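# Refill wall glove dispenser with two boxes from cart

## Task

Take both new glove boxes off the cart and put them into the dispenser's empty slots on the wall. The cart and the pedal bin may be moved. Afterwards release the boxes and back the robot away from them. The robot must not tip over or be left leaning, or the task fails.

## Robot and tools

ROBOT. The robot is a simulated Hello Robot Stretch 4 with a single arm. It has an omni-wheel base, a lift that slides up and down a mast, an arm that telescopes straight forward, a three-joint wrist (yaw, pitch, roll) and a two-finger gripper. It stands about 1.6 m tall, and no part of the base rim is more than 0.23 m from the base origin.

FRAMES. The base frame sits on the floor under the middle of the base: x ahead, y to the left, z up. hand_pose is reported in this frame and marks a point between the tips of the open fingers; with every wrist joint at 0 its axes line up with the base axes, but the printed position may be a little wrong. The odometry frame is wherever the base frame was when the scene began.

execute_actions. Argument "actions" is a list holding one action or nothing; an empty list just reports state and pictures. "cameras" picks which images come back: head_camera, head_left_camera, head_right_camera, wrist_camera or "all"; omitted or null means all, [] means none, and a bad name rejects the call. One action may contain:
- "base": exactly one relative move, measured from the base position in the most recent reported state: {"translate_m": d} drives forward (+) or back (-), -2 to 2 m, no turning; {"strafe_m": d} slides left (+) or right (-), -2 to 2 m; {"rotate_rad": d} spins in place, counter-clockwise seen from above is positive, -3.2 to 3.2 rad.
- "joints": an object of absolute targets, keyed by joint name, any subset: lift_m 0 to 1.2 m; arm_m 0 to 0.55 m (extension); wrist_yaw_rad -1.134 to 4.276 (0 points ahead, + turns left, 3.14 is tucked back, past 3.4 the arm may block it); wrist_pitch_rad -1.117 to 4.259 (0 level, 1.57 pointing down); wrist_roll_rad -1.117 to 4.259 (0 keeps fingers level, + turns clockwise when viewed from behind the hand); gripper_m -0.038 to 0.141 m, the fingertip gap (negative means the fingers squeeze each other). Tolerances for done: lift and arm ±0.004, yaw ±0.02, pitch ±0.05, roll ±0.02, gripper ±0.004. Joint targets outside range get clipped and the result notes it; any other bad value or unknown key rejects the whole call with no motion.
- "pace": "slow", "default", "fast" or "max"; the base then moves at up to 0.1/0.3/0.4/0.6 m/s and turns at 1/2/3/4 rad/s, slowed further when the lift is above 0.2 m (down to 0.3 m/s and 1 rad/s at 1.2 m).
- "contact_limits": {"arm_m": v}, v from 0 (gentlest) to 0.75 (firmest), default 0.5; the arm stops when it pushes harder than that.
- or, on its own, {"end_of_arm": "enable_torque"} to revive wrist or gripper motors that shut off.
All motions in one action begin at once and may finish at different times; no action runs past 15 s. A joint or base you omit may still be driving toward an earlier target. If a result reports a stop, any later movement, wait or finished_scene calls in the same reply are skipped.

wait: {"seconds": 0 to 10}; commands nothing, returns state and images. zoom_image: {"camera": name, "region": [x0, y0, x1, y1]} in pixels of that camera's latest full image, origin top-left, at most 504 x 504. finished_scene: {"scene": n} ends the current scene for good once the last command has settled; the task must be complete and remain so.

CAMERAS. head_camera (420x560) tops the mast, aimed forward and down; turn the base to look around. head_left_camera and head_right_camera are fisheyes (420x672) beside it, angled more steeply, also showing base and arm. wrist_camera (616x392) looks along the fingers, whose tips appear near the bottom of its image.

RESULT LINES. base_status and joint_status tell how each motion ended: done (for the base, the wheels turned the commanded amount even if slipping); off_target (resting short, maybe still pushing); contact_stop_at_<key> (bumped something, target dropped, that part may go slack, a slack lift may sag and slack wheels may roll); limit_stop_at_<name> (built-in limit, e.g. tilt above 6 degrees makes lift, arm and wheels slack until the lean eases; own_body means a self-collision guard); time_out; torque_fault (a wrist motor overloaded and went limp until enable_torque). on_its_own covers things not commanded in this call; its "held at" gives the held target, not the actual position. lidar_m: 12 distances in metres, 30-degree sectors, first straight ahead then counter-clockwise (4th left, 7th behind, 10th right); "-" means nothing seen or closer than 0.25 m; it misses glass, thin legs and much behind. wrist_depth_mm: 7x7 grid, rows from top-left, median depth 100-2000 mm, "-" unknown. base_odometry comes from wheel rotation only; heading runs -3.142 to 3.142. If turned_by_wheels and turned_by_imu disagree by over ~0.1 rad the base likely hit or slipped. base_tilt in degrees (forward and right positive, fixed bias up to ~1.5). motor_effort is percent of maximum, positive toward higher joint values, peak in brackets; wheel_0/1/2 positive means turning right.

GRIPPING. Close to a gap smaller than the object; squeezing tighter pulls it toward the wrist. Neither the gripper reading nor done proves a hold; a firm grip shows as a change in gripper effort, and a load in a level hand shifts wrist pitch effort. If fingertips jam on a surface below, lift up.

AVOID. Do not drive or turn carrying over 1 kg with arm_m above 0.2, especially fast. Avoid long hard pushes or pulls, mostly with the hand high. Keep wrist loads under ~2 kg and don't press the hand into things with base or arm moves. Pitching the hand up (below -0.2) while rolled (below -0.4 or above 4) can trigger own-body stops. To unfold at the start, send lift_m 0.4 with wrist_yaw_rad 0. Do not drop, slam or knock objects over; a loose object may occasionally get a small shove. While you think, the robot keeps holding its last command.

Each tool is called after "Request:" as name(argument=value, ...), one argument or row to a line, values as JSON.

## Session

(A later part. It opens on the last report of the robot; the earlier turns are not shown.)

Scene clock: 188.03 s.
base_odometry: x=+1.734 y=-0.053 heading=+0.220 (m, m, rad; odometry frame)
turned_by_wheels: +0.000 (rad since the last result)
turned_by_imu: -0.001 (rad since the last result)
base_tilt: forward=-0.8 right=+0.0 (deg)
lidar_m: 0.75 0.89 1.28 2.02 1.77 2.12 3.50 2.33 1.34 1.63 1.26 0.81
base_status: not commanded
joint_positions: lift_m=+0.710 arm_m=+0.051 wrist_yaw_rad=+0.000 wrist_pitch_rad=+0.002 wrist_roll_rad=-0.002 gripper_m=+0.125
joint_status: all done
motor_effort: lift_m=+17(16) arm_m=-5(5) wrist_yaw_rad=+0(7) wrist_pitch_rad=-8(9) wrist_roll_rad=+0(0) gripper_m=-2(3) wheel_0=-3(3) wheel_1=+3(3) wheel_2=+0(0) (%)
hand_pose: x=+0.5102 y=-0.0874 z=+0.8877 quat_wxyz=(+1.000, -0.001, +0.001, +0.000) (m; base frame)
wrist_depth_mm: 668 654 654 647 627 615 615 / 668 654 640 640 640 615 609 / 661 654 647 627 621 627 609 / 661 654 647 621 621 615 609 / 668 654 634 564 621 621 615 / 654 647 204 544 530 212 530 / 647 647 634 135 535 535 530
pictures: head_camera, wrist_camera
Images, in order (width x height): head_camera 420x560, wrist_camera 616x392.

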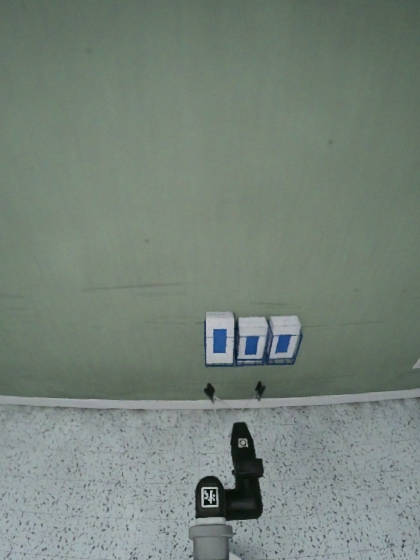

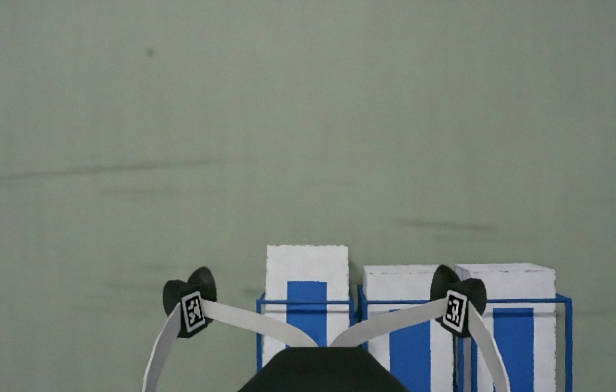

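Request:
execute_actions(
  actions=[
    {"joints":{"lift_m":0.66,"wrist_yaw_rad":-0.15}},
  ],
  cameras=["wrist_camera"],
)

Request:
zoom_image(
  camera="wrist_camera",
  region=[150,130,560,392],
)

Scene clock: 190.53 s.
base_odometry: x=+1.734 y=-0.053 heading=+0.220 (m, m, rad; odometry frame)
turned_by_wheels: +0.000 (rad since the last result)
turned_by_imu: -0.001 (rad since the last result)
base_tilt: forward=-0.8 right=+0.0 (deg)
lidar_m: 0.74 0.92 1.31 2.04 1.76 2.13 3.48 2.31 1.35 1.62 1.27 0.82
base_status: not commanded
joint_positions: lift_m=+0.660 arm_m=+0.051 wrist_yaw_rad=-0.149 wrist_pitch_rad=+0.002 wrist_roll_rad=-0.002 gripper_m=+0.125
joint_status: all done
motor_effort: lift_m=+15(16) arm_m=-4(5) wrist_yaw_rad=-2(6) wrist_pitch_rad=-6(8) wrist_roll_rad=+1(1) gripper_m=-2(5) wheel_0=-3(3) wheel_1=+3(3) wheel_2=+0(0) (%)
hand_pose: x=+0.4939 y=-0.1294 z=+0.8379 quat_wxyz=(+0.997, -0.001, +0.001, -0.075) (m; base frame)
wrist_depth_mm: 615 627 640 654 676 691 707 / 609 627 640 647 661 691 699 / 609 621 640 661 668 683 699 / 603 621 640 647 654 676 691 / 609 627 559 564 569 691 683 / 597 621 204 564 564 211 683 / 609 615 521 135 580 585 683
pictures: wrist_camera
Images, in order (width x height): wrist_camera 616x392.

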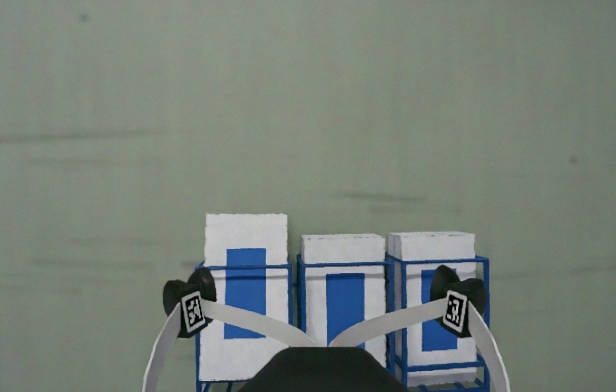

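Region (150, 130, 560, 392) of wrist_camera's 616x392 image, scaled by 1.229; it fills the top 322 rows of this view, and the rest is white.

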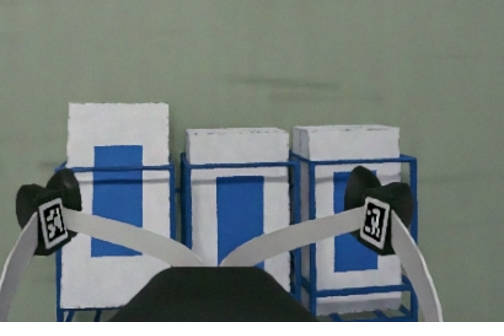

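Request:
execute_actions(
  actions=[
    {"joints":{"lift_m":0.55,"wrist_yaw_rad":0.1,"arm_m":0.15,"gripper_m":0.141}},
  ],
  cameras=["wrist_camera","head_left_camera"],
)

Scene clock: 196.90 s.
base_odometry: x=+1.734 y=-0.053 heading=+0.220 (m, m, rad; odometry frame)
turned_by_wheels: +0.000 (rad since the last result)
turned_by_imu: -0.002 (rad since the last result)
base_tilt: forward=-0.9 right=+0.0 (deg)
lidar_m: 0.78 0.93 1.31 2.02 1.76 2.09 3.51 2.29 1.35 1.64 1.25 0.82
base_status: not commanded
joint_positions: lift_m=+0.550 arm_m=+0.149 wrist_yaw_rad=+0.100 wrist_pitch_rad=+0.002 wrist_roll_rad=-0.002 gripper_m=+0.141
joint_status: all done
motor_effort: lift_m=+14(12) arm_m=+5(2) wrist_yaw_rad=+0(5) wrist_pitch_rad=-5(6) wrist_roll_rad=+0(0) gripper_m=+0(5) wheel_0=-3(3) wheel_1=+3(3) wheel_2=+0(0) (%)
hand_pose: x=+0.6159 y=-0.0582 z=+0.7279 quat_wxyz=(+0.999, -0.001, +0.001, +0.050) (m; base frame)
wrist_depth_mm: 615 580 564 535 512 496 480 / 597 580 559 535 517 492 477 / 603 574 559 466 504 492 477 / 609 569 549 433 424 413 399 / 597 574 549 427 415 407 397 / 603 569 218 404 397 211 397 / 591 569 549 141 500 415 384
pictures: head_left_camera, wrist_camera
Images, in order (width x height): head_left_camera 420x672, wrist_camera 616x392.

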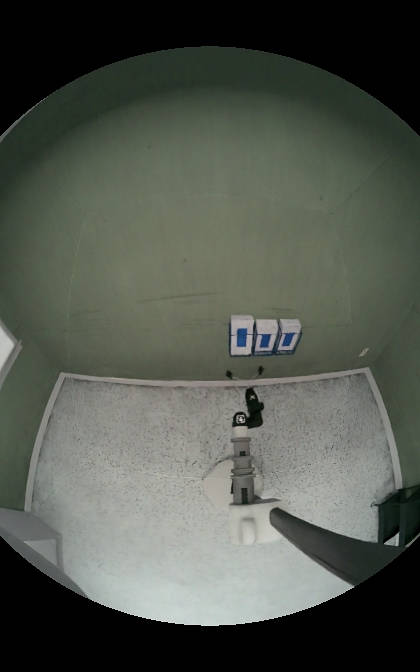

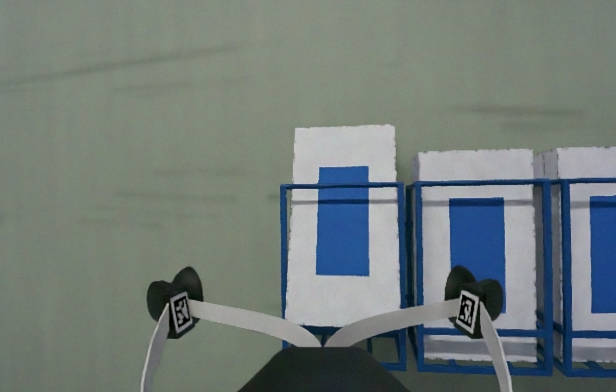

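Request:
execute_actions(
  actions=[
    {"base":{"strafe_m":-0.095},"joints":{"lift_m":0.695,"gripper_m":0.0,"arm_m":0.25}},
  ],
  cameras=[],
)

Request:
execute_actions(
  actions=[
    {"joints":{"arm_m":0.385},"pace":"slow"},
  ],
  cameras=["wrist_camera","head_camera"],
)

Scene clock: 205.10 s.
base_odometry: x=+1.754 y=-0.146 heading=+0.220 (m, m, rad; odometry frame)
turned_by_wheels: +0.000 (rad since the last result)
turned_by_imu: -0.002 (rad since the last result)
base_tilt: forward=-0.8 right=+0.0 (deg)
lidar_m: 0.78 0.93 1.31 2.12 1.83 2.29 3.49 2.17 1.23 1.54 1.27 0.81
base_status: done
joint_positions: lift_m=+0.695 arm_m=+0.249 wrist_yaw_rad=+0.100 wrist_pitch_rad=+0.002 wrist_roll_rad=-0.002 gripper_m=+0.000
joint_status: all done
motor_effort: lift_m=+22(26) arm_m=+4(5) wrist_yaw_rad=+0(1) wrist_pitch_rad=-6(7) wrist_roll_rad=+1(2) gripper_m=-4(7) wheel_0=+1(13) wheel_1=-1(10) wheel_2=+0(2) (%)
hand_pose: x=+0.7159 y=-0.0582 z=+0.8723 quat_wxyz=(+0.999, -0.001, +0.001, +0.050) (m; base frame)
wrist_depth_mm: 488 466 452 433 415 399 384 / 480 462 445 430 413 394 387 / 484 462 449 427 413 397 387 / 484 462 449 427 407 397 384 / 480 462 382 421 410 394 382 / 484 462 357 195 189 325 310 / 473 462 332 145 320 293 304
pictures: none
No camera images: the call's "cameras" was empty. Leave "cameras" out to get every camera's image.

Scene clock: 207.73 s.
base_odometry: x=+1.754 y=-0.146 heading=+0.220 (m, m, rad; odometry frame)
turned_by_wheels: +0.000 (rad since the last result)
turned_by_imu: -0.001 (rad since the last result)
base_tilt: forward=-0.8 right=+0.0 (deg)
lidar_m: 0.77 0.92 1.31 2.13 1.82 2.28 3.43 2.19 1.26 1.53 1.25 0.82
base_status: not commanded
joint_positions: lift_m=+0.695 arm_m=+0.384 wrist_yaw_rad=+0.100 wrist_pitch_rad=+0.002 wrist_roll_rad=-0.002 gripper_m=+0.000
joint_status: all done
motor_effort: lift_m=+22(22) arm_m=+5(4) wrist_yaw_rad=+0(0) wrist_pitch_rad=-5(8) wrist_roll_rad=+1(1) gripper_m=-5(11) wheel_0=+1(1) wheel_1=-1(1) wheel_2=+0(0) (%)
hand_pose: x=+0.8508 y=-0.0582 z=+0.8723 quat_wxyz=(+0.999, -0.001, +0.001, +0.050) (m; base frame)
wrist_depth_mm: 329 319 303 290 281 271 263 / 327 315 303 293 281 271 260 / 327 315 300 289 279 270 260 / 327 312 301 289 277 268 260 / 327 312 297 289 277 267 258 / 324 237 228 195 189 264 257 / 320 227 215 145 192 186 223
pictures: head_camera, wrist_camera
Images, in order (width x height): head_camera 420x560, wrist_camera 616x392.

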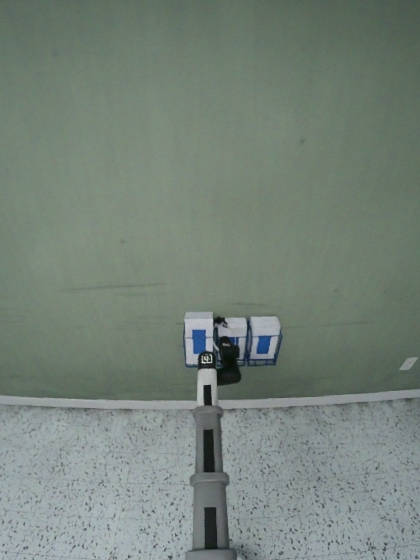

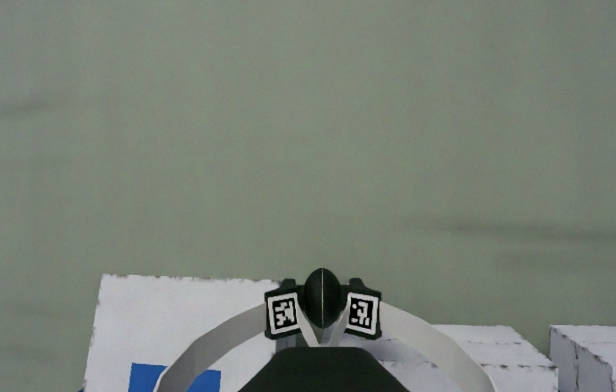

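Near the box's right edge. Nudge left using wrist yaw.

Request:
execute_actions(
  actions=[
    {"base":{"strafe_m":0.025},"pace":"slow"},
  ],
  cameras=["wrist_camera"],
)

Scene clock: 210.47 s.
base_odometry: x=+1.749 y=-0.122 heading=+0.219 (m, m, rad; odometry frame)
turned_by_wheels: -0.001 (rad since the last result)
turned_by_imu: -0.002 (rad since the last result)
base_tilt: forward=-0.9 right=+0.0 (deg)
lidar_m: 0.75 0.93 1.29 2.09 1.80 2.24 3.50 2.21 1.26 1.57 1.26 0.81
base_status: done
joint_positions: lift_m=+0.695 arm_m=+0.384 wrist_yaw_rad=+0.092 wrist_pitch_rad=+0.001 wrist_roll_rad=-0.002 gripper_m=+0.000
joint_status: not commanded
on_its_own: wrist_yaw_rad is at rest, and its effort (+24) is outside its rest range (-13 to +13)
motor_effort: lift_m=+22(22) arm_m=+5(5) wrist_yaw_rad=+24(24) wrist_pitch_rad=-4(6) wrist_roll_rad=+0(1) gripper_m=-6(7) wheel_0=-11(11) wheel_1=+1(8) wheel_2=+0(1) (%)
hand_pose: x=+0.8503 y=-0.0607 z=+0.8727 quat_wxyz=(+0.999, -0.001, +0.000, +0.046) (m; base frame)
wrist_depth_mm: 329 315 303 293 281 273 266 / 325 315 303 293 281 271 266 / 325 314 301 291 281 273 264 / 322 310 301 290 279 272 264 / 322 310 298 290 278 268 262 / 322 236 229 202 190 267 260 / 320 227 213 146 194 186 202
pictures: wrist_camera
Images, in order (width x height): wrist_camera 616x392.

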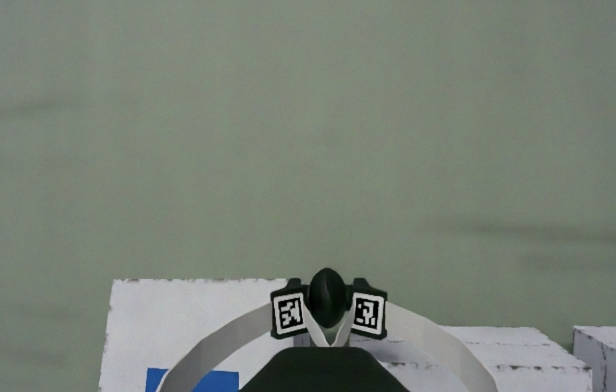

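Request:
execute_actions(
  actions=[
    {"base":{"strafe_m":-0.03},"pace":"slow"},
  ],
  cameras=[],
)

Request:
execute_actions(
  actions=[
    {"joints":{"arm_m":0.1,"lift_m":0.62}},
  ],
  cameras=["wrist_camera","head_camera"],
)

Scene clock: 213.67 s.
base_odometry: x=+1.755 y=-0.151 heading=+0.219 (m, m, rad; odometry frame)
turned_by_wheels: +0.000 (rad since the last result)
turned_by_imu: -0.001 (rad since the last result)
base_tilt: forward=-0.8 right=+0.0 (deg)
lidar_m: 0.75 0.92 1.28 2.12 1.85 2.28 3.49 2.19 1.25 1.52 1.28 0.82
base_status: done
joint_positions: lift_m=+0.695 arm_m=+0.384 wrist_yaw_rad=+0.099 wrist_pitch_rad=+0.002 wrist_roll_rad=-0.002 gripper_m=+0.000
joint_status: not commanded
motor_effort: lift_m=+22(22) arm_m=+5(4) wrist_yaw_rad=+2(24) wrist_pitch_rad=-6(6) wrist_roll_rad=+1(1) gripper_m=-7(7) wheel_0=+3(5) wheel_1=-4(10) wheel_2=-1(1) (%)
hand_pose: x=+0.8508 y=-0.0583 z=+0.8724 quat_wxyz=(+0.999, -0.001, +0.001, +0.050) (m; base frame)
wrist_depth_mm: 329 315 301 291 279 271 262 / 327 315 301 290 278 270 262 / 325 314 301 290 278 267 262 / 324 312 300 289 278 266 259 / 324 310 297 287 277 267 258 / 324 236 228 195 189 266 257 / 322 227 213 145 193 187 218
pictures: none
No camera images: the call's "cameras" was empty. Leave "cameras" out to get every camera's image.

Scene clock: 215.63 s.
base_odometry: x=+1.756 y=-0.151 heading=+0.219 (m, m, rad; odometry frame)
turned_by_wheels: +0.000 (rad since the last result)
turned_by_imu: -0.001 (rad since the last result)
base_tilt: forward=-0.9 right=+0.0 (deg)
lidar_m: 0.76 0.95 1.29 2.15 1.84 2.29 3.45 2.15 1.25 1.53 1.25 0.83
base_status: not commanded
joint_positions: lift_m=+0.620 arm_m=+0.101 wrist_yaw_rad=+0.100 wrist_pitch_rad=+0.002 wrist_roll_rad=-0.002 gripper_m=+0.000
joint_status: all done
motor_effort: lift_m=+15(19) arm_m=-5(8) wrist_yaw_rad=-1(11) wrist_pitch_rad=-7(34) wrist_roll_rad=+2(1) gripper_m=-1(7) wheel_0=+2(3) wheel_1=-3(4) wheel_2=+1(1) (%)
hand_pose: x=+0.5675 y=-0.0582 z=+0.7979 quat_wxyz=(+0.999, -0.001, +0.001, +0.050) (m; base frame)
wrist_depth_mm: 668 621 609 585 559 544 525 / 654 634 603 580 554 539 521 / 654 634 603 580 564 539 521 / 654 627 603 569 549 530 521 / 654 627 508 484 469 455 445 / 654 627 484 195 189 452 442 / 640 621 459 145 466 442 445
pictures: head_camera, wrist_camera
Images, in order (width x height): head_camera 420x560, wrist_camera 616x392.

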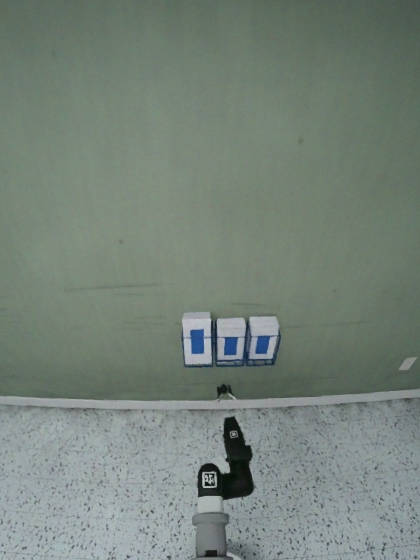

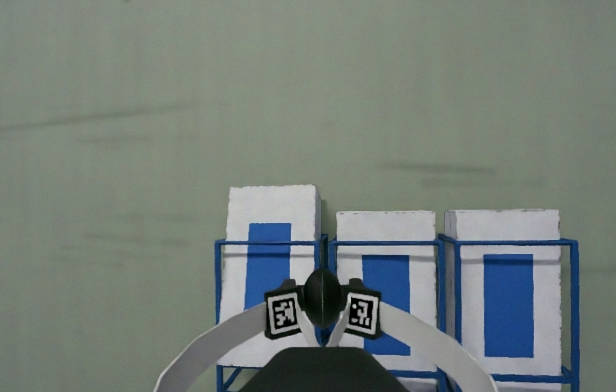

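Request:
execute_actions(
  actions=[
    {"base":{"strafe_m":0.088},"joints":{"lift_m":0.692,"gripper_m":0.141,"arm_m":0.2}},
  ],
  cameras=[],
)

Request:
execute_actions(
  actions=[
    {"joints":{"arm_m":0.392},"pace":"slow"},
  ],
  cameras=["wrist_camera","head_camera"],
)

Scene clock: 221.30 s.
base_odometry: x=+1.736 y=-0.065 heading=+0.219 (m, m, rad; odometry frame)
turned_by_wheels: +0.000 (rad since the last result)
turned_by_imu: -0.002 (rad since the last result)
base_tilt: forward=-0.8 right=+0.0 (deg)
lidar_m: 0.77 0.93 1.30 2.06 1.77 2.10 3.48 2.29 1.33 1.63 1.24 0.81
base_status: done
joint_positions: lift_m=+0.692 arm_m=+0.199 wrist_yaw_rad=+0.100 wrist_pitch_rad=+0.002 wrist_roll_rad=-0.002 gripper_m=+0.141
joint_status: all done
motor_effort: lift_m=+23(26) arm_m=+4(5) wrist_yaw_rad=+0(0) wrist_pitch_rad=-6(8) wrist_roll_rad=+2(1) gripper_m=-3(3) wheel_0=-2(5) wheel_1=+2(11) wheel_2=+0(1) (%)
hand_pose: x=+0.6659 y=-0.0582 z=+0.8693 quat_wxyz=(+0.999, -0.001, +0.001, +0.050) (m; base frame)
wrist_depth_mm: 539 521 504 484 466 445 433 / 544 521 504 480 466 445 433 / 544 525 496 480 466 445 430 / 539 517 500 480 466 439 430 / 544 517 496 418 459 442 427 / 535 512 218 394 368 211 353 / 530 517 496 141 370 362 355
pictures: none
No camera images: the call's "cameras" was empty. Leave "cameras" out to get every camera's image.

Scene clock: 224.50 s.
base_odometry: x=+1.736 y=-0.065 heading=+0.219 (m, m, rad; odometry frame)
turned_by_wheels: +0.000 (rad since the last result)
turned_by_imu: -0.001 (rad since the last result)
base_tilt: forward=-0.9 right=+0.0 (deg)
lidar_m: 0.76 0.94 1.28 2.04 1.78 2.11 3.47 2.29 1.34 1.63 1.27 0.83
base_status: not commanded
joint_positions: lift_m=+0.692 arm_m=+0.391 wrist_yaw_rad=+0.100 wrist_pitch_rad=+0.002 wrist_roll_rad=-0.002 gripper_m=+0.141
joint_status: all done
motor_effort: lift_m=+23(22) arm_m=+5(4) wrist_yaw_rad=+0(0) wrist_pitch_rad=-7(8) wrist_roll_rad=+1(1) gripper_m=-3(1) wheel_0=-2(2) wheel_1=+2(2) wheel_2=+0(0) (%)
hand_pose: x=+0.8578 y=-0.0582 z=+0.8693 quat_wxyz=(+0.999, -0.001, +0.001, +0.050) (m; base frame)
wrist_depth_mm: 322 310 297 285 274 265 258 / 320 307 294 285 274 264 256 / 320 309 294 283 272 264 255 / 320 307 293 283 272 262 255 / 317 306 293 281 272 260 253 / 319 304 216 213 208 211 253 / 315 303 213 141 202 195 186
pictures: head_camera, wrist_camera
Images, in order (width x height): head_camera 420x560, wrist_camera 616x392.

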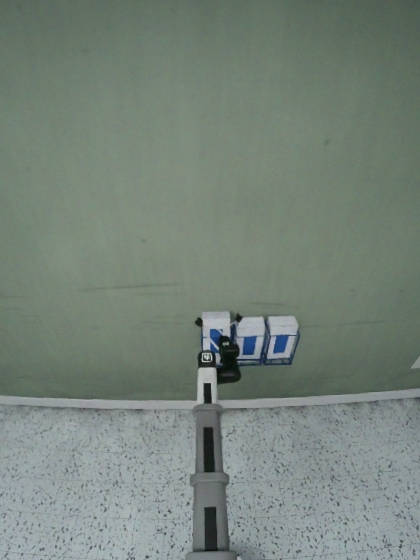

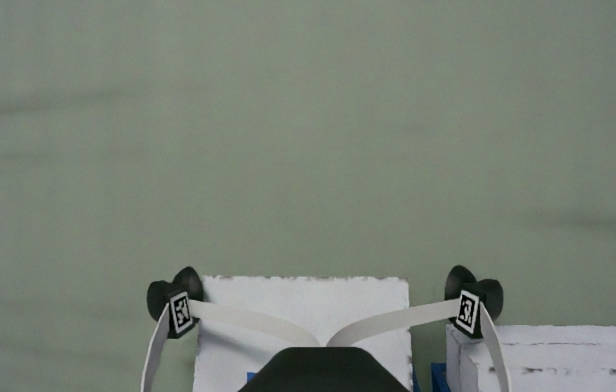

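Request:
execute_actions(
  actions=[
    {"base":{"strafe_m":0.01},"pace":"slow"},
  ],
  cameras=[],
)

Request:
execute_actions(
  actions=[
    {"joints":{"gripper_m":0.07}},
  ],
  cameras=[],
)

Request:
execute_actions(
  actions=[
    {"joints":{"lift_m":0.73},"pace":"slow"},
  ],
  cameras=["wrist_camera","head_camera"],
)

Scene clock: 227.43 s.
base_odometry: x=+1.734 y=-0.056 heading=+0.219 (m, m, rad; odometry frame)
turned_by_wheels: +0.000 (rad since the last result)
turned_by_imu: -0.001 (rad since the last result)
base_tilt: forward=-0.9 right=+0.0 (deg)
lidar_m: 0.78 0.94 1.32 2.03 1.75 2.11 3.49 2.32 1.36 1.64 1.24 0.81
base_status: done
joint_positions: lift_m=+0.692 arm_m=+0.391 wrist_yaw_rad=+0.100 wrist_pitch_rad=+0.002 wrist_roll_rad=-0.002 gripper_m=+0.141
joint_status: not commanded
motor_effort: lift_m=+22(23) arm_m=+5(5) wrist_yaw_rad=+0(0) wrist_pitch_rad=-7(7) wrist_roll_rad=+0(1) gripper_m=+1(2) wheel_0=-3(8) wheel_1=+3(8) wheel_2=+0(0) (%)
hand_pose: x=+0.8578 y=-0.0582 z=+0.8693 quat_wxyz=(+0.999, -0.001, +0.001, +0.050) (m; base frame)
wrist_depth_mm: 322 307 297 286 276 264 257 / 320 310 294 285 273 265 255 / 320 307 293 282 273 263 255 / 320 304 293 283 271 264 255 / 319 306 293 282 272 263 253 / 319 303 216 213 206 211 253 / 317 304 216 141 200 210 186
pictures: none
No camera images: the call's "cameras" was empty. Leave "cameras" out to get every camera's image.

Scene clock: 229.17 s.
base_odometry: x=+1.734 y=-0.056 heading=+0.219 (m, m, rad; odometry frame)
turned_by_wheels: +0.000 (rad since the last result)
turned_by_imu: -0.001 (rad since the last result)
base_tilt: forward=-0.9 right=+0.0 (deg)
lidar_m: 0.77 0.92 1.29 2.05 1.74 2.11 3.48 2.30 1.35 1.63 1.28 0.81
base_status: not commanded
joint_positions: lift_m=+0.692 arm_m=+0.391 wrist_yaw_rad=+0.100 wrist_pitch_rad=+0.001 wrist_roll_rad=-0.002 gripper_m=+0.071
joint_status: all done
motor_effort: lift_m=+22(22) arm_m=+5(5) wrist_yaw_rad=+0(0) wrist_pitch_rad=-2(8) wrist_roll_rad=+1(1) gripper_m=-27(30) wheel_0=-3(3) wheel_1=+4(3) wheel_2=+0(0) (%)
hand_pose: x=+0.8579 y=-0.0582 z=+0.8696 quat_wxyz=(+0.999, -0.001, +0.000, +0.050) (m; base frame)
wrist_depth_mm: 322 312 297 286 276 264 256 / 322 309 296 286 274 264 257 / 320 307 294 283 274 264 256 / 319 306 291 282 272 263 256 / 320 306 294 282 272 262 254 / 317 304 208 208 201 195 253 / 317 300 210 134 190 198 189
pictures: none
No camera images: the call's "cameras" was empty. Leave "cameras" out to get every camera's image.

Scene clock: 230.33 s.
base_odometry: x=+1.734 y=-0.056 heading=+0.219 (m, m, rad; odometry frame)
turned_by_wheels: +0.000 (rad since the last result)
turned_by_imu: +0.000 (rad since the last result)
base_tilt: forward=-0.8 right=+0.0 (deg)
lidar_m: 0.79 0.92 1.31 2.03 1.77 2.11 3.48 2.32 1.34 1.63 1.26 0.84
base_status: not commanded
joint_positions: lift_m=+0.729 arm_m=+0.391 wrist_yaw_rad=+0.100 wrist_pitch_rad=+0.008 wrist_roll_rad=-0.002 gripper_m=+0.071
joint_status: all done
on_its_own: wrist_pitch_rad is at rest, and its effort (-24) is outside its rest range (-23 to +23)
motor_effort: lift_m=+25(25) arm_m=+4(4) wrist_yaw_rad=+0(0) wrist_pitch_rad=-24(26) wrist_roll_rad=+0(0) gripper_m=-30(34) wheel_0=-3(3) wheel_1=+4(4) wheel_2=+0(0) (%)
hand_pose: x=+0.8579 y=-0.0582 z=+0.9053 quat_wxyz=(+0.999, -0.001, +0.004, +0.050) (m; base frame)
wrist_depth_mm: 322 307 296 285 273 264 254 / 320 307 293 283 272 264 255 / 322 306 294 285 272 262 254 / 319 306 296 283 272 260 254 / 319 303 293 283 271 262 254 / 319 306 210 208 200 197 254 / 319 303 210 133 190 259 253
pictures: head_camera, wrist_camera
Images, in order (width x height): head_camera 420x560, wrist_camera 616x392.

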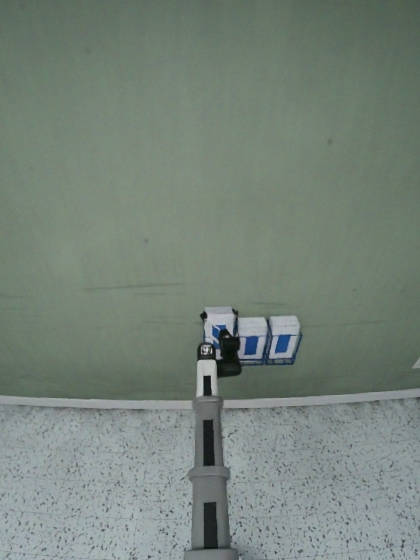

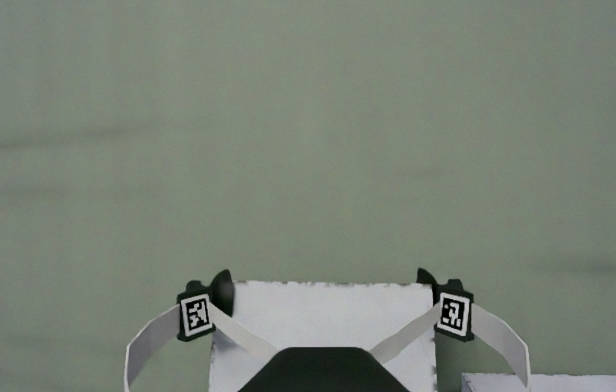

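Request:
execute_actions(
  actions=[
    {"base":{"strafe_m":-0.004},"joints":{"wrist_roll_rad":-0.08},"pace":"slow"},
  ],
  cameras=[],
)

Request:
execute_actions(
  actions=[
    {"joints":{"lift_m":0.69},"pace":"slow"},
  ],
  cameras=["wrist_camera","head_camera"],
)

Scene clock: 232.83 s.
base_odometry: x=+1.735 y=-0.059 heading=+0.220 (m, m, rad; odometry frame)
turned_by_wheels: +0.001 (rad since the last result)
turned_by_imu: +0.000 (rad since the last result)
base_tilt: forward=-0.9 right=-0.1 (deg)
lidar_m: 0.78 0.92 1.28 2.03 1.77 2.13 3.48 2.30 1.34 1.63 1.27 0.82
base_status: done
joint_positions: lift_m=+0.729 arm_m=+0.391 wrist_yaw_rad=+0.105 wrist_pitch_rad=+0.009 wrist_roll_rad=-0.075 gripper_m=+0.071
joint_status: all done
on_its_own: wrist_yaw_rad is at rest, and its effort (-15) is outside its rest range (-13 to +13); wrist_pitch_rad is at rest, and its effort (-24) is outside its rest range (-23 to +23); wrist_roll_rad is at rest, and its effort (-15) is outside its rest range (-13 to +13)
motor_effort: lift_m=+25(25) arm_m=+4(5) wrist_yaw_rad=-15(15) wrist_pitch_rad=-24(26) wrist_roll_rad=-15(14) gripper_m=-26(29) wheel_0=+10(3) wheel_1=-1(6) wheel_2=+1(0) (%)
hand_pose: x=+0.8582 y=-0.0566 z=+0.9052 quat_wxyz=(+0.998, -0.038, +0.002, +0.053) (m; base frame)
wrist_depth_mm: 325 310 298 285 274 262 253 / 325 309 296 282 273 263 255 / 324 309 297 283 273 263 253 / 324 309 296 282 271 260 254 / 320 309 293 282 271 260 253 / 320 307 200 208 201 255 253 / 320 306 207 132 191 256 250
pictures: none
No camera images: the call's "cameras" was empty. Leave "cameras" out to get every camera's image.

Scene clock: 234.00 s.
base_odometry: x=+1.735 y=-0.059 heading=+0.220 (m, m, rad; odometry frame)
turned_by_wheels: +0.000 (rad since the last result)
turned_by_imu: +0.000 (rad since the last result)
base_tilt: forward=-0.8 right=+0.1 (deg)
lidar_m: 0.76 0.93 1.30 2.05 1.77 2.13 3.49 2.30 1.32 1.62 1.26 0.82
base_status: not commanded
joint_positions: lift_m=+0.690 arm_m=+0.391 wrist_yaw_rad=+0.106 wrist_pitch_rad=-0.001 wrist_roll_rad=-0.076 gripper_m=+0.071
joint_status: all done
on_its_own: wrist_yaw_rad is at rest, and its effort (-18) is outside its rest range (-13 to +13)
motor_effort: lift_m=+13(20) arm_m=+4(4) wrist_yaw_rad=-18(18) wrist_pitch_rad=+3(25) wrist_roll_rad=-12(14) gripper_m=-28(31) wheel_0=+9(10) wheel_1=-1(2) wheel_2=+1(1) (%)
hand_pose: x=+0.8583 y=-0.0564 z=+0.8689 quat_wxyz=(+0.998, -0.038, -0.002, +0.053) (m; base frame)
wrist_depth_mm: 329 315 300 289 276 265 256 / 327 310 300 286 274 264 256 / 325 309 296 285 273 262 255 / 324 309 297 282 272 262 253 / 322 307 296 283 271 260 253 / 320 304 199 207 200 200 251 / 315 303 207 132 191 198 219
pictures: head_camera, wrist_camera
Images, in order (width x height): head_camera 420x560, wrist_camera 616x392.

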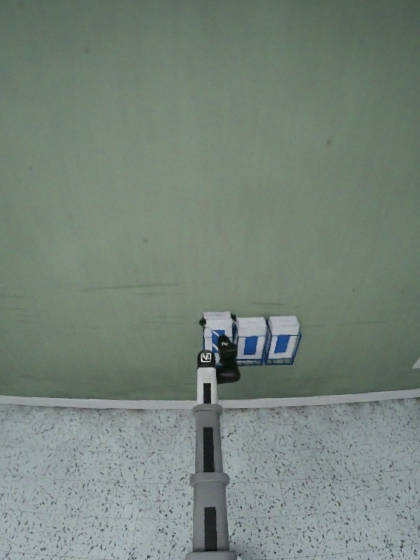

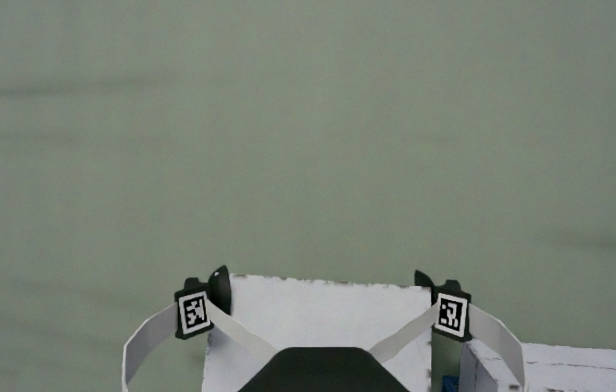

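Request:
execute_actions(
  actions=[
    {"joints":{"gripper_m":0.135}},
  ],
  cameras=[],
)

Request:
execute_actions(
  actions=[
    {"joints":{"lift_m":0.7,"wrist_roll_rad":0,"arm_m":0.15}},
  ],
  cameras=["wrist_camera","head_camera"],
)

Scene clock: 236.97 s.
base_odometry: x=+1.735 y=-0.059 heading=+0.219 (m, m, rad; odometry frame)
turned_by_wheels: +0.000 (rad since the last result)
turned_by_imu: -0.002 (rad since the last result)
base_tilt: forward=-0.9 right=+0.0 (deg)
lidar_m: 0.76 0.94 1.31 2.06 1.74 2.11 3.49 2.31 1.35 1.63 1.25 0.82
base_status: not commanded
joint_positions: lift_m=+0.690 arm_m=+0.391 wrist_yaw_rad=+0.101 wrist_pitch_rad=+0.002 wrist_roll_rad=-0.080 gripper_m=+0.135
joint_status: all done
motor_effort: lift_m=+14(14) arm_m=+4(5) wrist_yaw_rad=-2(18) wrist_pitch_rad=-4(4) wrist_roll_rad=-1(13) gripper_m=-3(28) wheel_0=+5(9) wheel_1=-1(1) wheel_2=+1(1) (%)
hand_pose: x=+0.8579 y=-0.0580 z=+0.8681 quat_wxyz=(+0.998, -0.040, -0.001, +0.050) (m; base frame)
wrist_depth_mm: 325 310 300 286 276 267 257 / 322 309 298 286 276 265 256 / 322 309 296 283 274 264 256 / 320 307 294 285 273 262 254 / 319 306 293 279 271 262 254 / 319 301 216 213 208 212 252 / 315 303 213 138 200 209 213
pictures: none
No camera images: the call's "cameras" was empty. Leave "cameras" out to get every camera's image.

Scene clock: 238.80 s.
base_odometry: x=+1.735 y=-0.059 heading=+0.219 (m, m, rad; odometry frame)
turned_by_wheels: +0.000 (rad since the last result)
turned_by_imu: -0.001 (rad since the last result)
base_tilt: forward=-0.8 right=+0.0 (deg)
lidar_m: 0.77 0.94 1.30 2.04 1.74 2.10 3.47 2.26 1.35 1.61 1.26 0.83
base_status: not commanded
joint_positions: lift_m=+0.700 arm_m=+0.151 wrist_yaw_rad=+0.100 wrist_pitch_rad=+0.002 wrist_roll_rad=+0.000 gripper_m=+0.135
joint_status: all done
motor_effort: lift_m=+22(22) arm_m=-5(6) wrist_yaw_rad=+0(1) wrist_pitch_rad=-8(7) wrist_roll_rad=+1(5) gripper_m=+2(2) wheel_0=+4(5) wheel_1=-1(1) wheel_2=+1(1) (%)
hand_pose: x=+0.6175 y=-0.0582 z=+0.8773 quat_wxyz=(+0.999, +0.000, +0.001, +0.050) (m; base frame)
wrist_depth_mm: 603 580 554 535 512 496 477 / 609 574 549 535 512 500 480 / 603 580 544 535 508 492 477 / 591 574 549 535 508 488 473 / 591 569 554 525 504 492 473 / 591 574 216 442 415 213 394 / 591 569 544 139 410 402 392
pictures: head_camera, wrist_camera
Images, in order (width x height): head_camera 420x560, wrist_camera 616x392.

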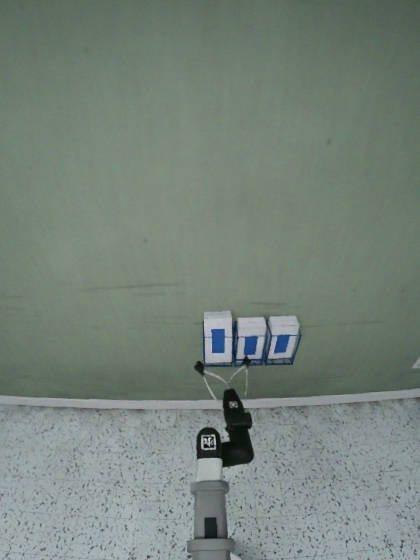

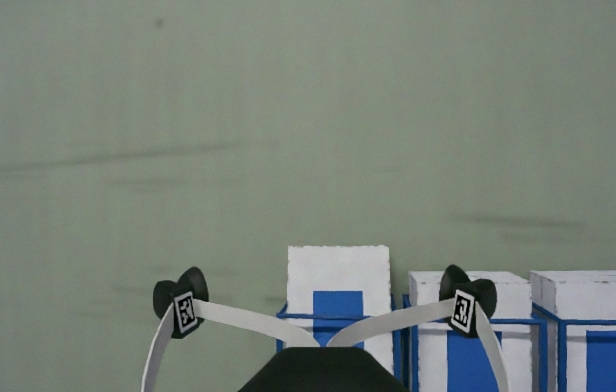

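Request:
execute_actions(
  actions=[
    {"joints":{"arm_m":0.1,"wrist_yaw_rad":0.2}},
  ],
  cameras=[],
)

Request:
execute_actions(
  actions=[
    {"joints":{"lift_m":0.42,"wrist_pitch_rad":-0.1}},
  ],
  cameras=["wrist_camera"],
)

Scene clock: 243.53 s.
base_odometry: x=+1.735 y=-0.059 heading=+0.219 (m, m, rad; odometry frame)
turned_by_wheels: +0.000 (rad since the last result)
turned_by_imu: -0.002 (rad since the last result)
base_tilt: forward=-0.8 right=+0.0 (deg)
lidar_m: 0.77 0.92 1.28 2.03 1.77 2.12 3.49 2.32 1.35 1.63 1.25 0.81
base_status: not commanded
joint_positions: lift_m=+0.700 arm_m=+0.101 wrist_yaw_rad=+0.200 wrist_pitch_rad=+0.002 wrist_roll_rad=+0.000 gripper_m=+0.135
joint_status: all done
motor_effort: lift_m=+22(22) arm_m=-5(5) wrist_yaw_rad=+0(4) wrist_pitch_rad=-6(5) wrist_roll_rad=+3(2) gripper_m=+0(2) wheel_0=+4(4) wheel_1=-1(1) wheel_2=+1(1) (%)
hand_pose: x=+0.5718 y=-0.0285 z=+0.8773 quat_wxyz=(+0.995, +0.000, +0.001, +0.100) (m; base frame)
wrist_depth_mm: 732 676 621 585 549 521 492 / 723 676 621 585 549 521 492 / 732 676 634 580 549 517 492 / 715 668 627 585 554 512 496 / 723 668 621 585 500 508 492 / 723 668 216 580 455 212 418 / 715 661 609 139 442 424 418
pictures: none
No camera images: the call's "cameras" was empty. Leave "cameras" out to get every camera's image.

Scene clock: 245.73 s.
base_odometry: x=+1.735 y=-0.059 heading=+0.219 (m, m, rad; odometry frame)
turned_by_wheels: +0.000 (rad since the last result)
turned_by_imu: -0.001 (rad since the last result)
base_tilt: forward=-0.9 right=+0.0 (deg)
lidar_m: 0.77 0.92 1.28 2.04 1.78 2.14 3.46 2.29 1.35 1.63 1.26 0.81
base_status: not commanded
joint_positions: lift_m=+0.420 arm_m=+0.101 wrist_yaw_rad=+0.200 wrist_pitch_rad=-0.098 wrist_roll_rad=+0.000 gripper_m=+0.135
joint_status: all done
motor_effort: lift_m=+14(21) arm_m=-4(5) wrist_yaw_rad=+1(1) wrist_pitch_rad=-7(11) wrist_roll_rad=+1(1) gripper_m=-1(4) wheel_0=+4(4) wheel_1=-1(1) wheel_2=+1(1) (%)
hand_pose: x=+0.5705 y=-0.0287 z=+0.6266 quat_wxyz=(+0.994, +0.005, -0.049, +0.100) (m; base frame)
wrist_depth_mm: 788 732 668 627 597 559 521 / 768 715 668 609 564 535 512 / 759 699 647 609 477 445 433 / 741 691 640 597 455 449 430 / 715 668 621 591 449 433 421 / 707 661 216 574 477 211 488 / 691 640 603 138 525 500 484
pictures: wrist_camera
Images, in order (width x height): wrist_camera 616x392.

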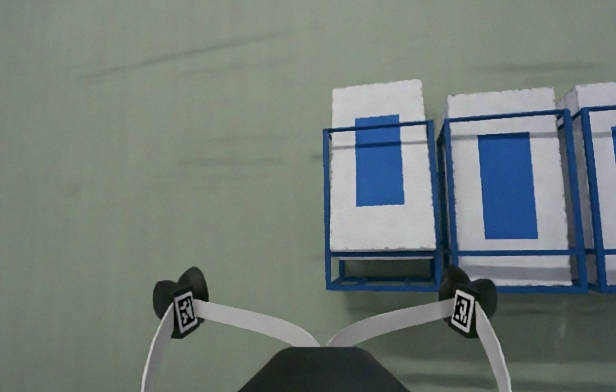

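Request:
zoom_image(
  camera="wrist_camera",
  region=[300,200,500,310],
)

Region (300, 200, 500, 310) of wrist_camera's 616x392 image, scaled by 2.520; it fills the top 277 rows of this view, and the rest is white.

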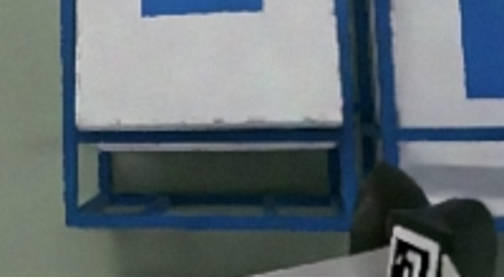

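Request:
execute_actions(
  actions=[
    {"joints":{"lift_m":0.5,"wrist_pitch_rad":0,"wrist_yaw_rad":0.095,"gripper_m":0.0,"arm_m":0.28}},
  ],
  cameras=["wrist_camera","head_left_camera"],
)

Scene clock: 250.97 s.
base_odometry: x=+1.735 y=-0.059 heading=+0.219 (m, m, rad; odometry frame)
turned_by_wheels: +0.000 (rad since the last result)
turned_by_imu: -0.002 (rad since the last result)
base_tilt: forward=-0.9 right=+0.0 (deg)
lidar_m: 0.76 0.94 1.30 2.04 1.75 2.09 3.50 2.30 1.31 1.61 1.25 0.82
base_status: not commanded
joint_positions: lift_m=+0.500 arm_m=+0.279 wrist_yaw_rad=+0.095 wrist_pitch_rad=+0.002 wrist_roll_rad=+0.000 gripper_m=+0.000
joint_status: all done
motor_effort: lift_m=+22(21) arm_m=+4(5) wrist_yaw_rad=-1(4) wrist_pitch_rad=-6(6) wrist_roll_rad=+2(1) gripper_m=-5(2) wheel_0=+4(4) wheel_1=-1(1) wheel_2=+1(1) (%)
hand_pose: x=+0.7456 y=-0.0596 z=+0.6773 quat_wxyz=(+0.999, +0.000, +0.001, +0.048) (m; base frame)
wrist_depth_mm: 452 433 418 402 384 370 359 / 449 433 415 322 320 290 281 / 445 427 415 309 298 287 281 / 452 433 415 296 287 289 282 / 449 427 413 285 277 287 279 / 442 424 413 195 189 285 278 / 436 424 293 145 375 282 278
pictures: head_left_camera, wrist_camera
Images, in order (width x height): head_left_camera 420x672, wrist_camera 616x392.

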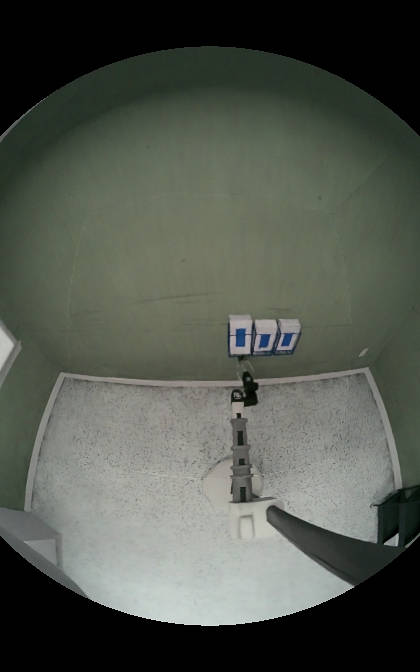

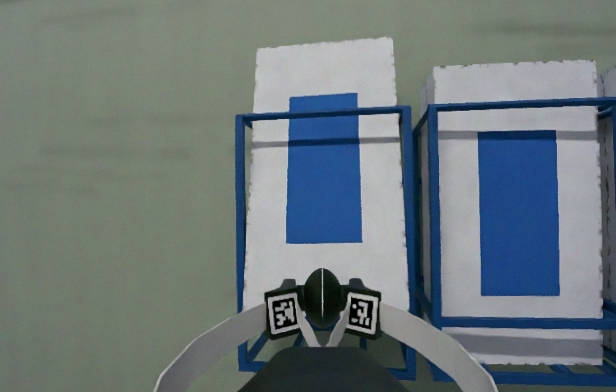

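Request:
execute_actions(
  actions=[
    {"joints":{"lift_m":0.51,"arm_m":0.34},"pace":"slow"},
  ],
  cameras=[],
)

Request:
execute_actions(
  actions=[
    {"joints":{"arm_m":0.375},"pace":"slow","contact_limits":{"arm_m":0.2}},
  ],
  cameras=["wrist_camera","head_camera"],
)

Scene clock: 255.07 s.
base_odometry: x=+1.735 y=-0.059 heading=+0.219 (m, m, rad; odometry frame)
turned_by_wheels: +0.000 (rad since the last result)
turned_by_imu: -0.002 (rad since the last result)
base_tilt: forward=-0.9 right=+0.0 (deg)
lidar_m: 0.78 0.93 1.31 2.05 1.77 2.13 3.50 2.29 1.33 1.63 1.23 0.83
base_status: not commanded
joint_positions: lift_m=+0.510 arm_m=+0.339 wrist_yaw_rad=+0.095 wrist_pitch_rad=+0.004 wrist_roll_rad=+0.000 gripper_m=+0.000
joint_status: all done
motor_effort: lift_m=+23(23) arm_m=+6(6) wrist_yaw_rad=+0(1) wrist_pitch_rad=-14(15) wrist_roll_rad=+1(2) gripper_m=-5(9) wheel_0=+4(4) wheel_1=-1(1) wheel_2=+1(1) (%)
hand_pose: x=+0.8054 y=-0.0597 z=+0.6866 quat_wxyz=(+0.999, +0.000, +0.002, +0.047) (m; base frame)
wrist_depth_mm: 382 366 351 272 322 315 303 / 379 364 349 264 258 230 225 / 379 364 265 256 247 229 226 / 377 368 258 248 241 229 224 / 377 364 251 241 234 229 224 / 379 359 241 195 189 229 224 / 375 359 234 146 220 213 222
pictures: none
No camera images: the call's "cameras" was empty. Leave "cameras" out to get every camera's image.

Scene clock: 256.53 s.
base_odometry: x=+1.735 y=-0.060 heading=+0.219 (m, m, rad; odometry frame)
turned_by_wheels: +0.000 (rad since the last result)
turned_by_imu: -0.001 (rad since the last result)
base_tilt: forward=-0.9 right=+0.0 (deg)
lidar_m: 0.78 0.92 1.29 2.06 1.77 2.13 3.50 2.31 1.35 1.63 1.25 0.79
base_status: not commanded
joint_positions: lift_m=+0.510 arm_m=+0.373 wrist_yaw_rad=+0.090 wrist_pitch_rad=+0.003 wrist_roll_rad=+0.000 gripper_m=+0.000
joint_status: all done
on_its_own: wrist_yaw_rad is at rest, and its effort (+14) is outside its rest range (-13 to +13)
motor_effort: lift_m=+22(23) arm_m=+12(12) wrist_yaw_rad=+14(14) wrist_pitch_rad=-8(13) wrist_roll_rad=+1(0) gripper_m=-5(6) wheel_0=+4(4) wheel_1=-1(1) wheel_2=-2(2) (%)
contact_limits: arm_m 0.2
hand_pose: x=+0.8391 y=-0.0611 z=+0.6872 quat_wxyz=(+0.999, +0.000, +0.001, +0.045) (m; base frame)
wrist_depth_mm: 343 327 317 303 293 228 195 / 342 329 239 231 225 198 195 / 340 327 238 231 225 198 195 / 338 324 237 231 224 198 194 / 338 327 237 230 224 197 195 / 334 325 207 202 183 198 194 / 338 324 204 143 220 195 194
pictures: head_camera, wrist_camera
Images, in order (width x height): head_camera 420x560, wrist_camera 616x392.

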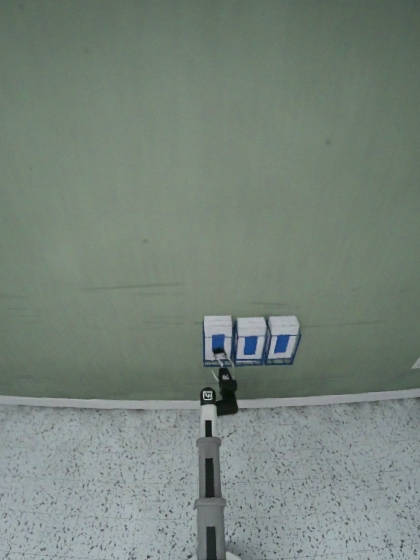

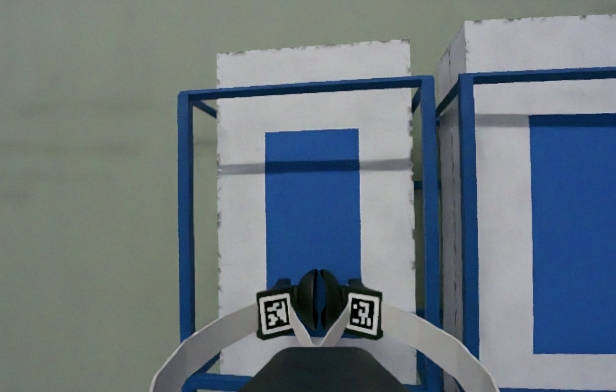

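Dropped into place. Retract.

Request:
execute_actions(
  actions=[
    {"joints":{"arm_m":0.05}},
  ],
  cameras=["wrist_camera"],
)

Request:
execute_actions(
  actions=[
    {"base":{"translate_m":-0.25},"pace":"fast"},
  ],
  cameras=["head_camera"],
)

Scene clock: 260.17 s.
base_odometry: x=+1.735 y=-0.060 heading=+0.219 (m, m, rad; odometry frame)
turned_by_wheels: +0.000 (rad since the last result)
turned_by_imu: -0.001 (rad since the last result)
base_tilt: forward=-0.8 right=+0.0 (deg)
lidar_m: 0.78 0.93 1.31 2.05 1.76 2.09 3.48 2.30 1.35 1.63 1.26 0.82
base_status: not commanded
joint_positions: lift_m=+0.510 arm_m=+0.051 wrist_yaw_rad=+0.095 wrist_pitch_rad=+0.002 wrist_roll_rad=+0.000 gripper_m=+0.000
joint_status: all done
motor_effort: lift_m=+22(22) arm_m=-5(10) wrist_yaw_rad=-1(14) wrist_pitch_rad=-9(8) wrist_roll_rad=+2(2) gripper_m=-7(6) wheel_0=+4(4) wheel_1=-1(1) wheel_2=-2(2) (%)
hand_pose: x=+0.5172 y=-0.0597 z=+0.6873 quat_wxyz=(+0.999, +0.000, +0.001, +0.047) (m; base frame)
wrist_depth_mm: 723 691 668 634 621 591 569 / 715 683 661 634 609 591 574 / 715 683 654 640 603 517 500 / 715 683 661 559 517 508 496 / 707 676 654 559 521 508 492 / 707 668 668 196 189 525 496 / 715 683 634 145 597 574 559
pictures: wrist_camera
Images, in order (width x height): wrist_camera 616x392.

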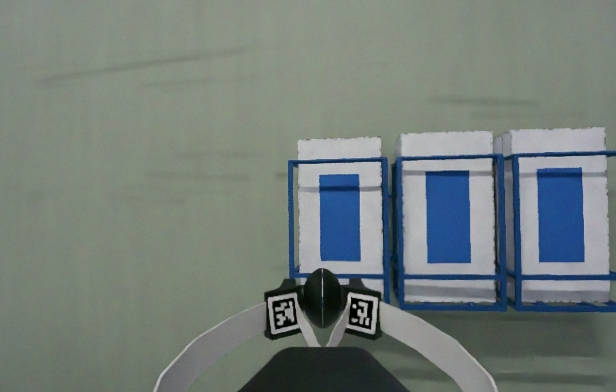

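Scene clock: 262.03 s.
base_odometry: x=+1.491 y=-0.114 heading=+0.218 (m, m, rad; odometry frame)
turned_by_wheels: -0.001 (rad since the last result)
turned_by_imu: -0.001 (rad since the last result)
base_tilt: forward=-0.8 right=+0.0 (deg)
lidar_m: 1.01 1.21 1.64 2.04 1.64 2.16 3.17 2.29 1.25 1.25 1.62 1.08
base_status: done
joint_positions: lift_m=+0.510 arm_m=+0.051 wrist_yaw_rad=+0.095 wrist_pitch_rad=+0.002 wrist_roll_rad=+0.000 gripper_m=+0.000
joint_status: not commanded
motor_effort: lift_m=+22(22) arm_m=-4(5) wrist_yaw_rad=+0(0) wrist_pitch_rad=-8(7) wrist_roll_rad=+1(1) gripper_m=-7(10) wheel_0=-2(6) wheel_1=-4(10) wheel_2=+0(14) (%)
hand_pose: x=+0.5172 y=-0.0597 z=+0.6873 quat_wxyz=(+0.999, +0.000, +0.001, +0.047) (m; base frame)
wrist_depth_mm: 1008 960 917 891 866 842 809 / 976 960 917 891 866 831 809 / 991 960 931 878 854 831 809 / 991 976 917 891 768 750 788 / 991 960 917 891 768 732 798 / 1008 931 917 195 189 820 798 / 1008 931 904 145 842 809 788
pictures: head_camera
Images, in order (width x height): head_camera 420x560.

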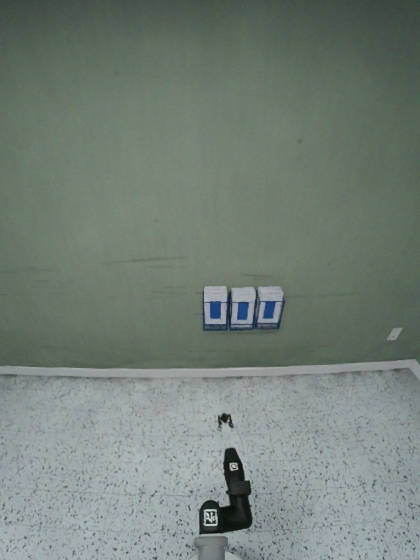

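Request:
finished_scene(
  scene=2,
)

The scene is finished: the task was done.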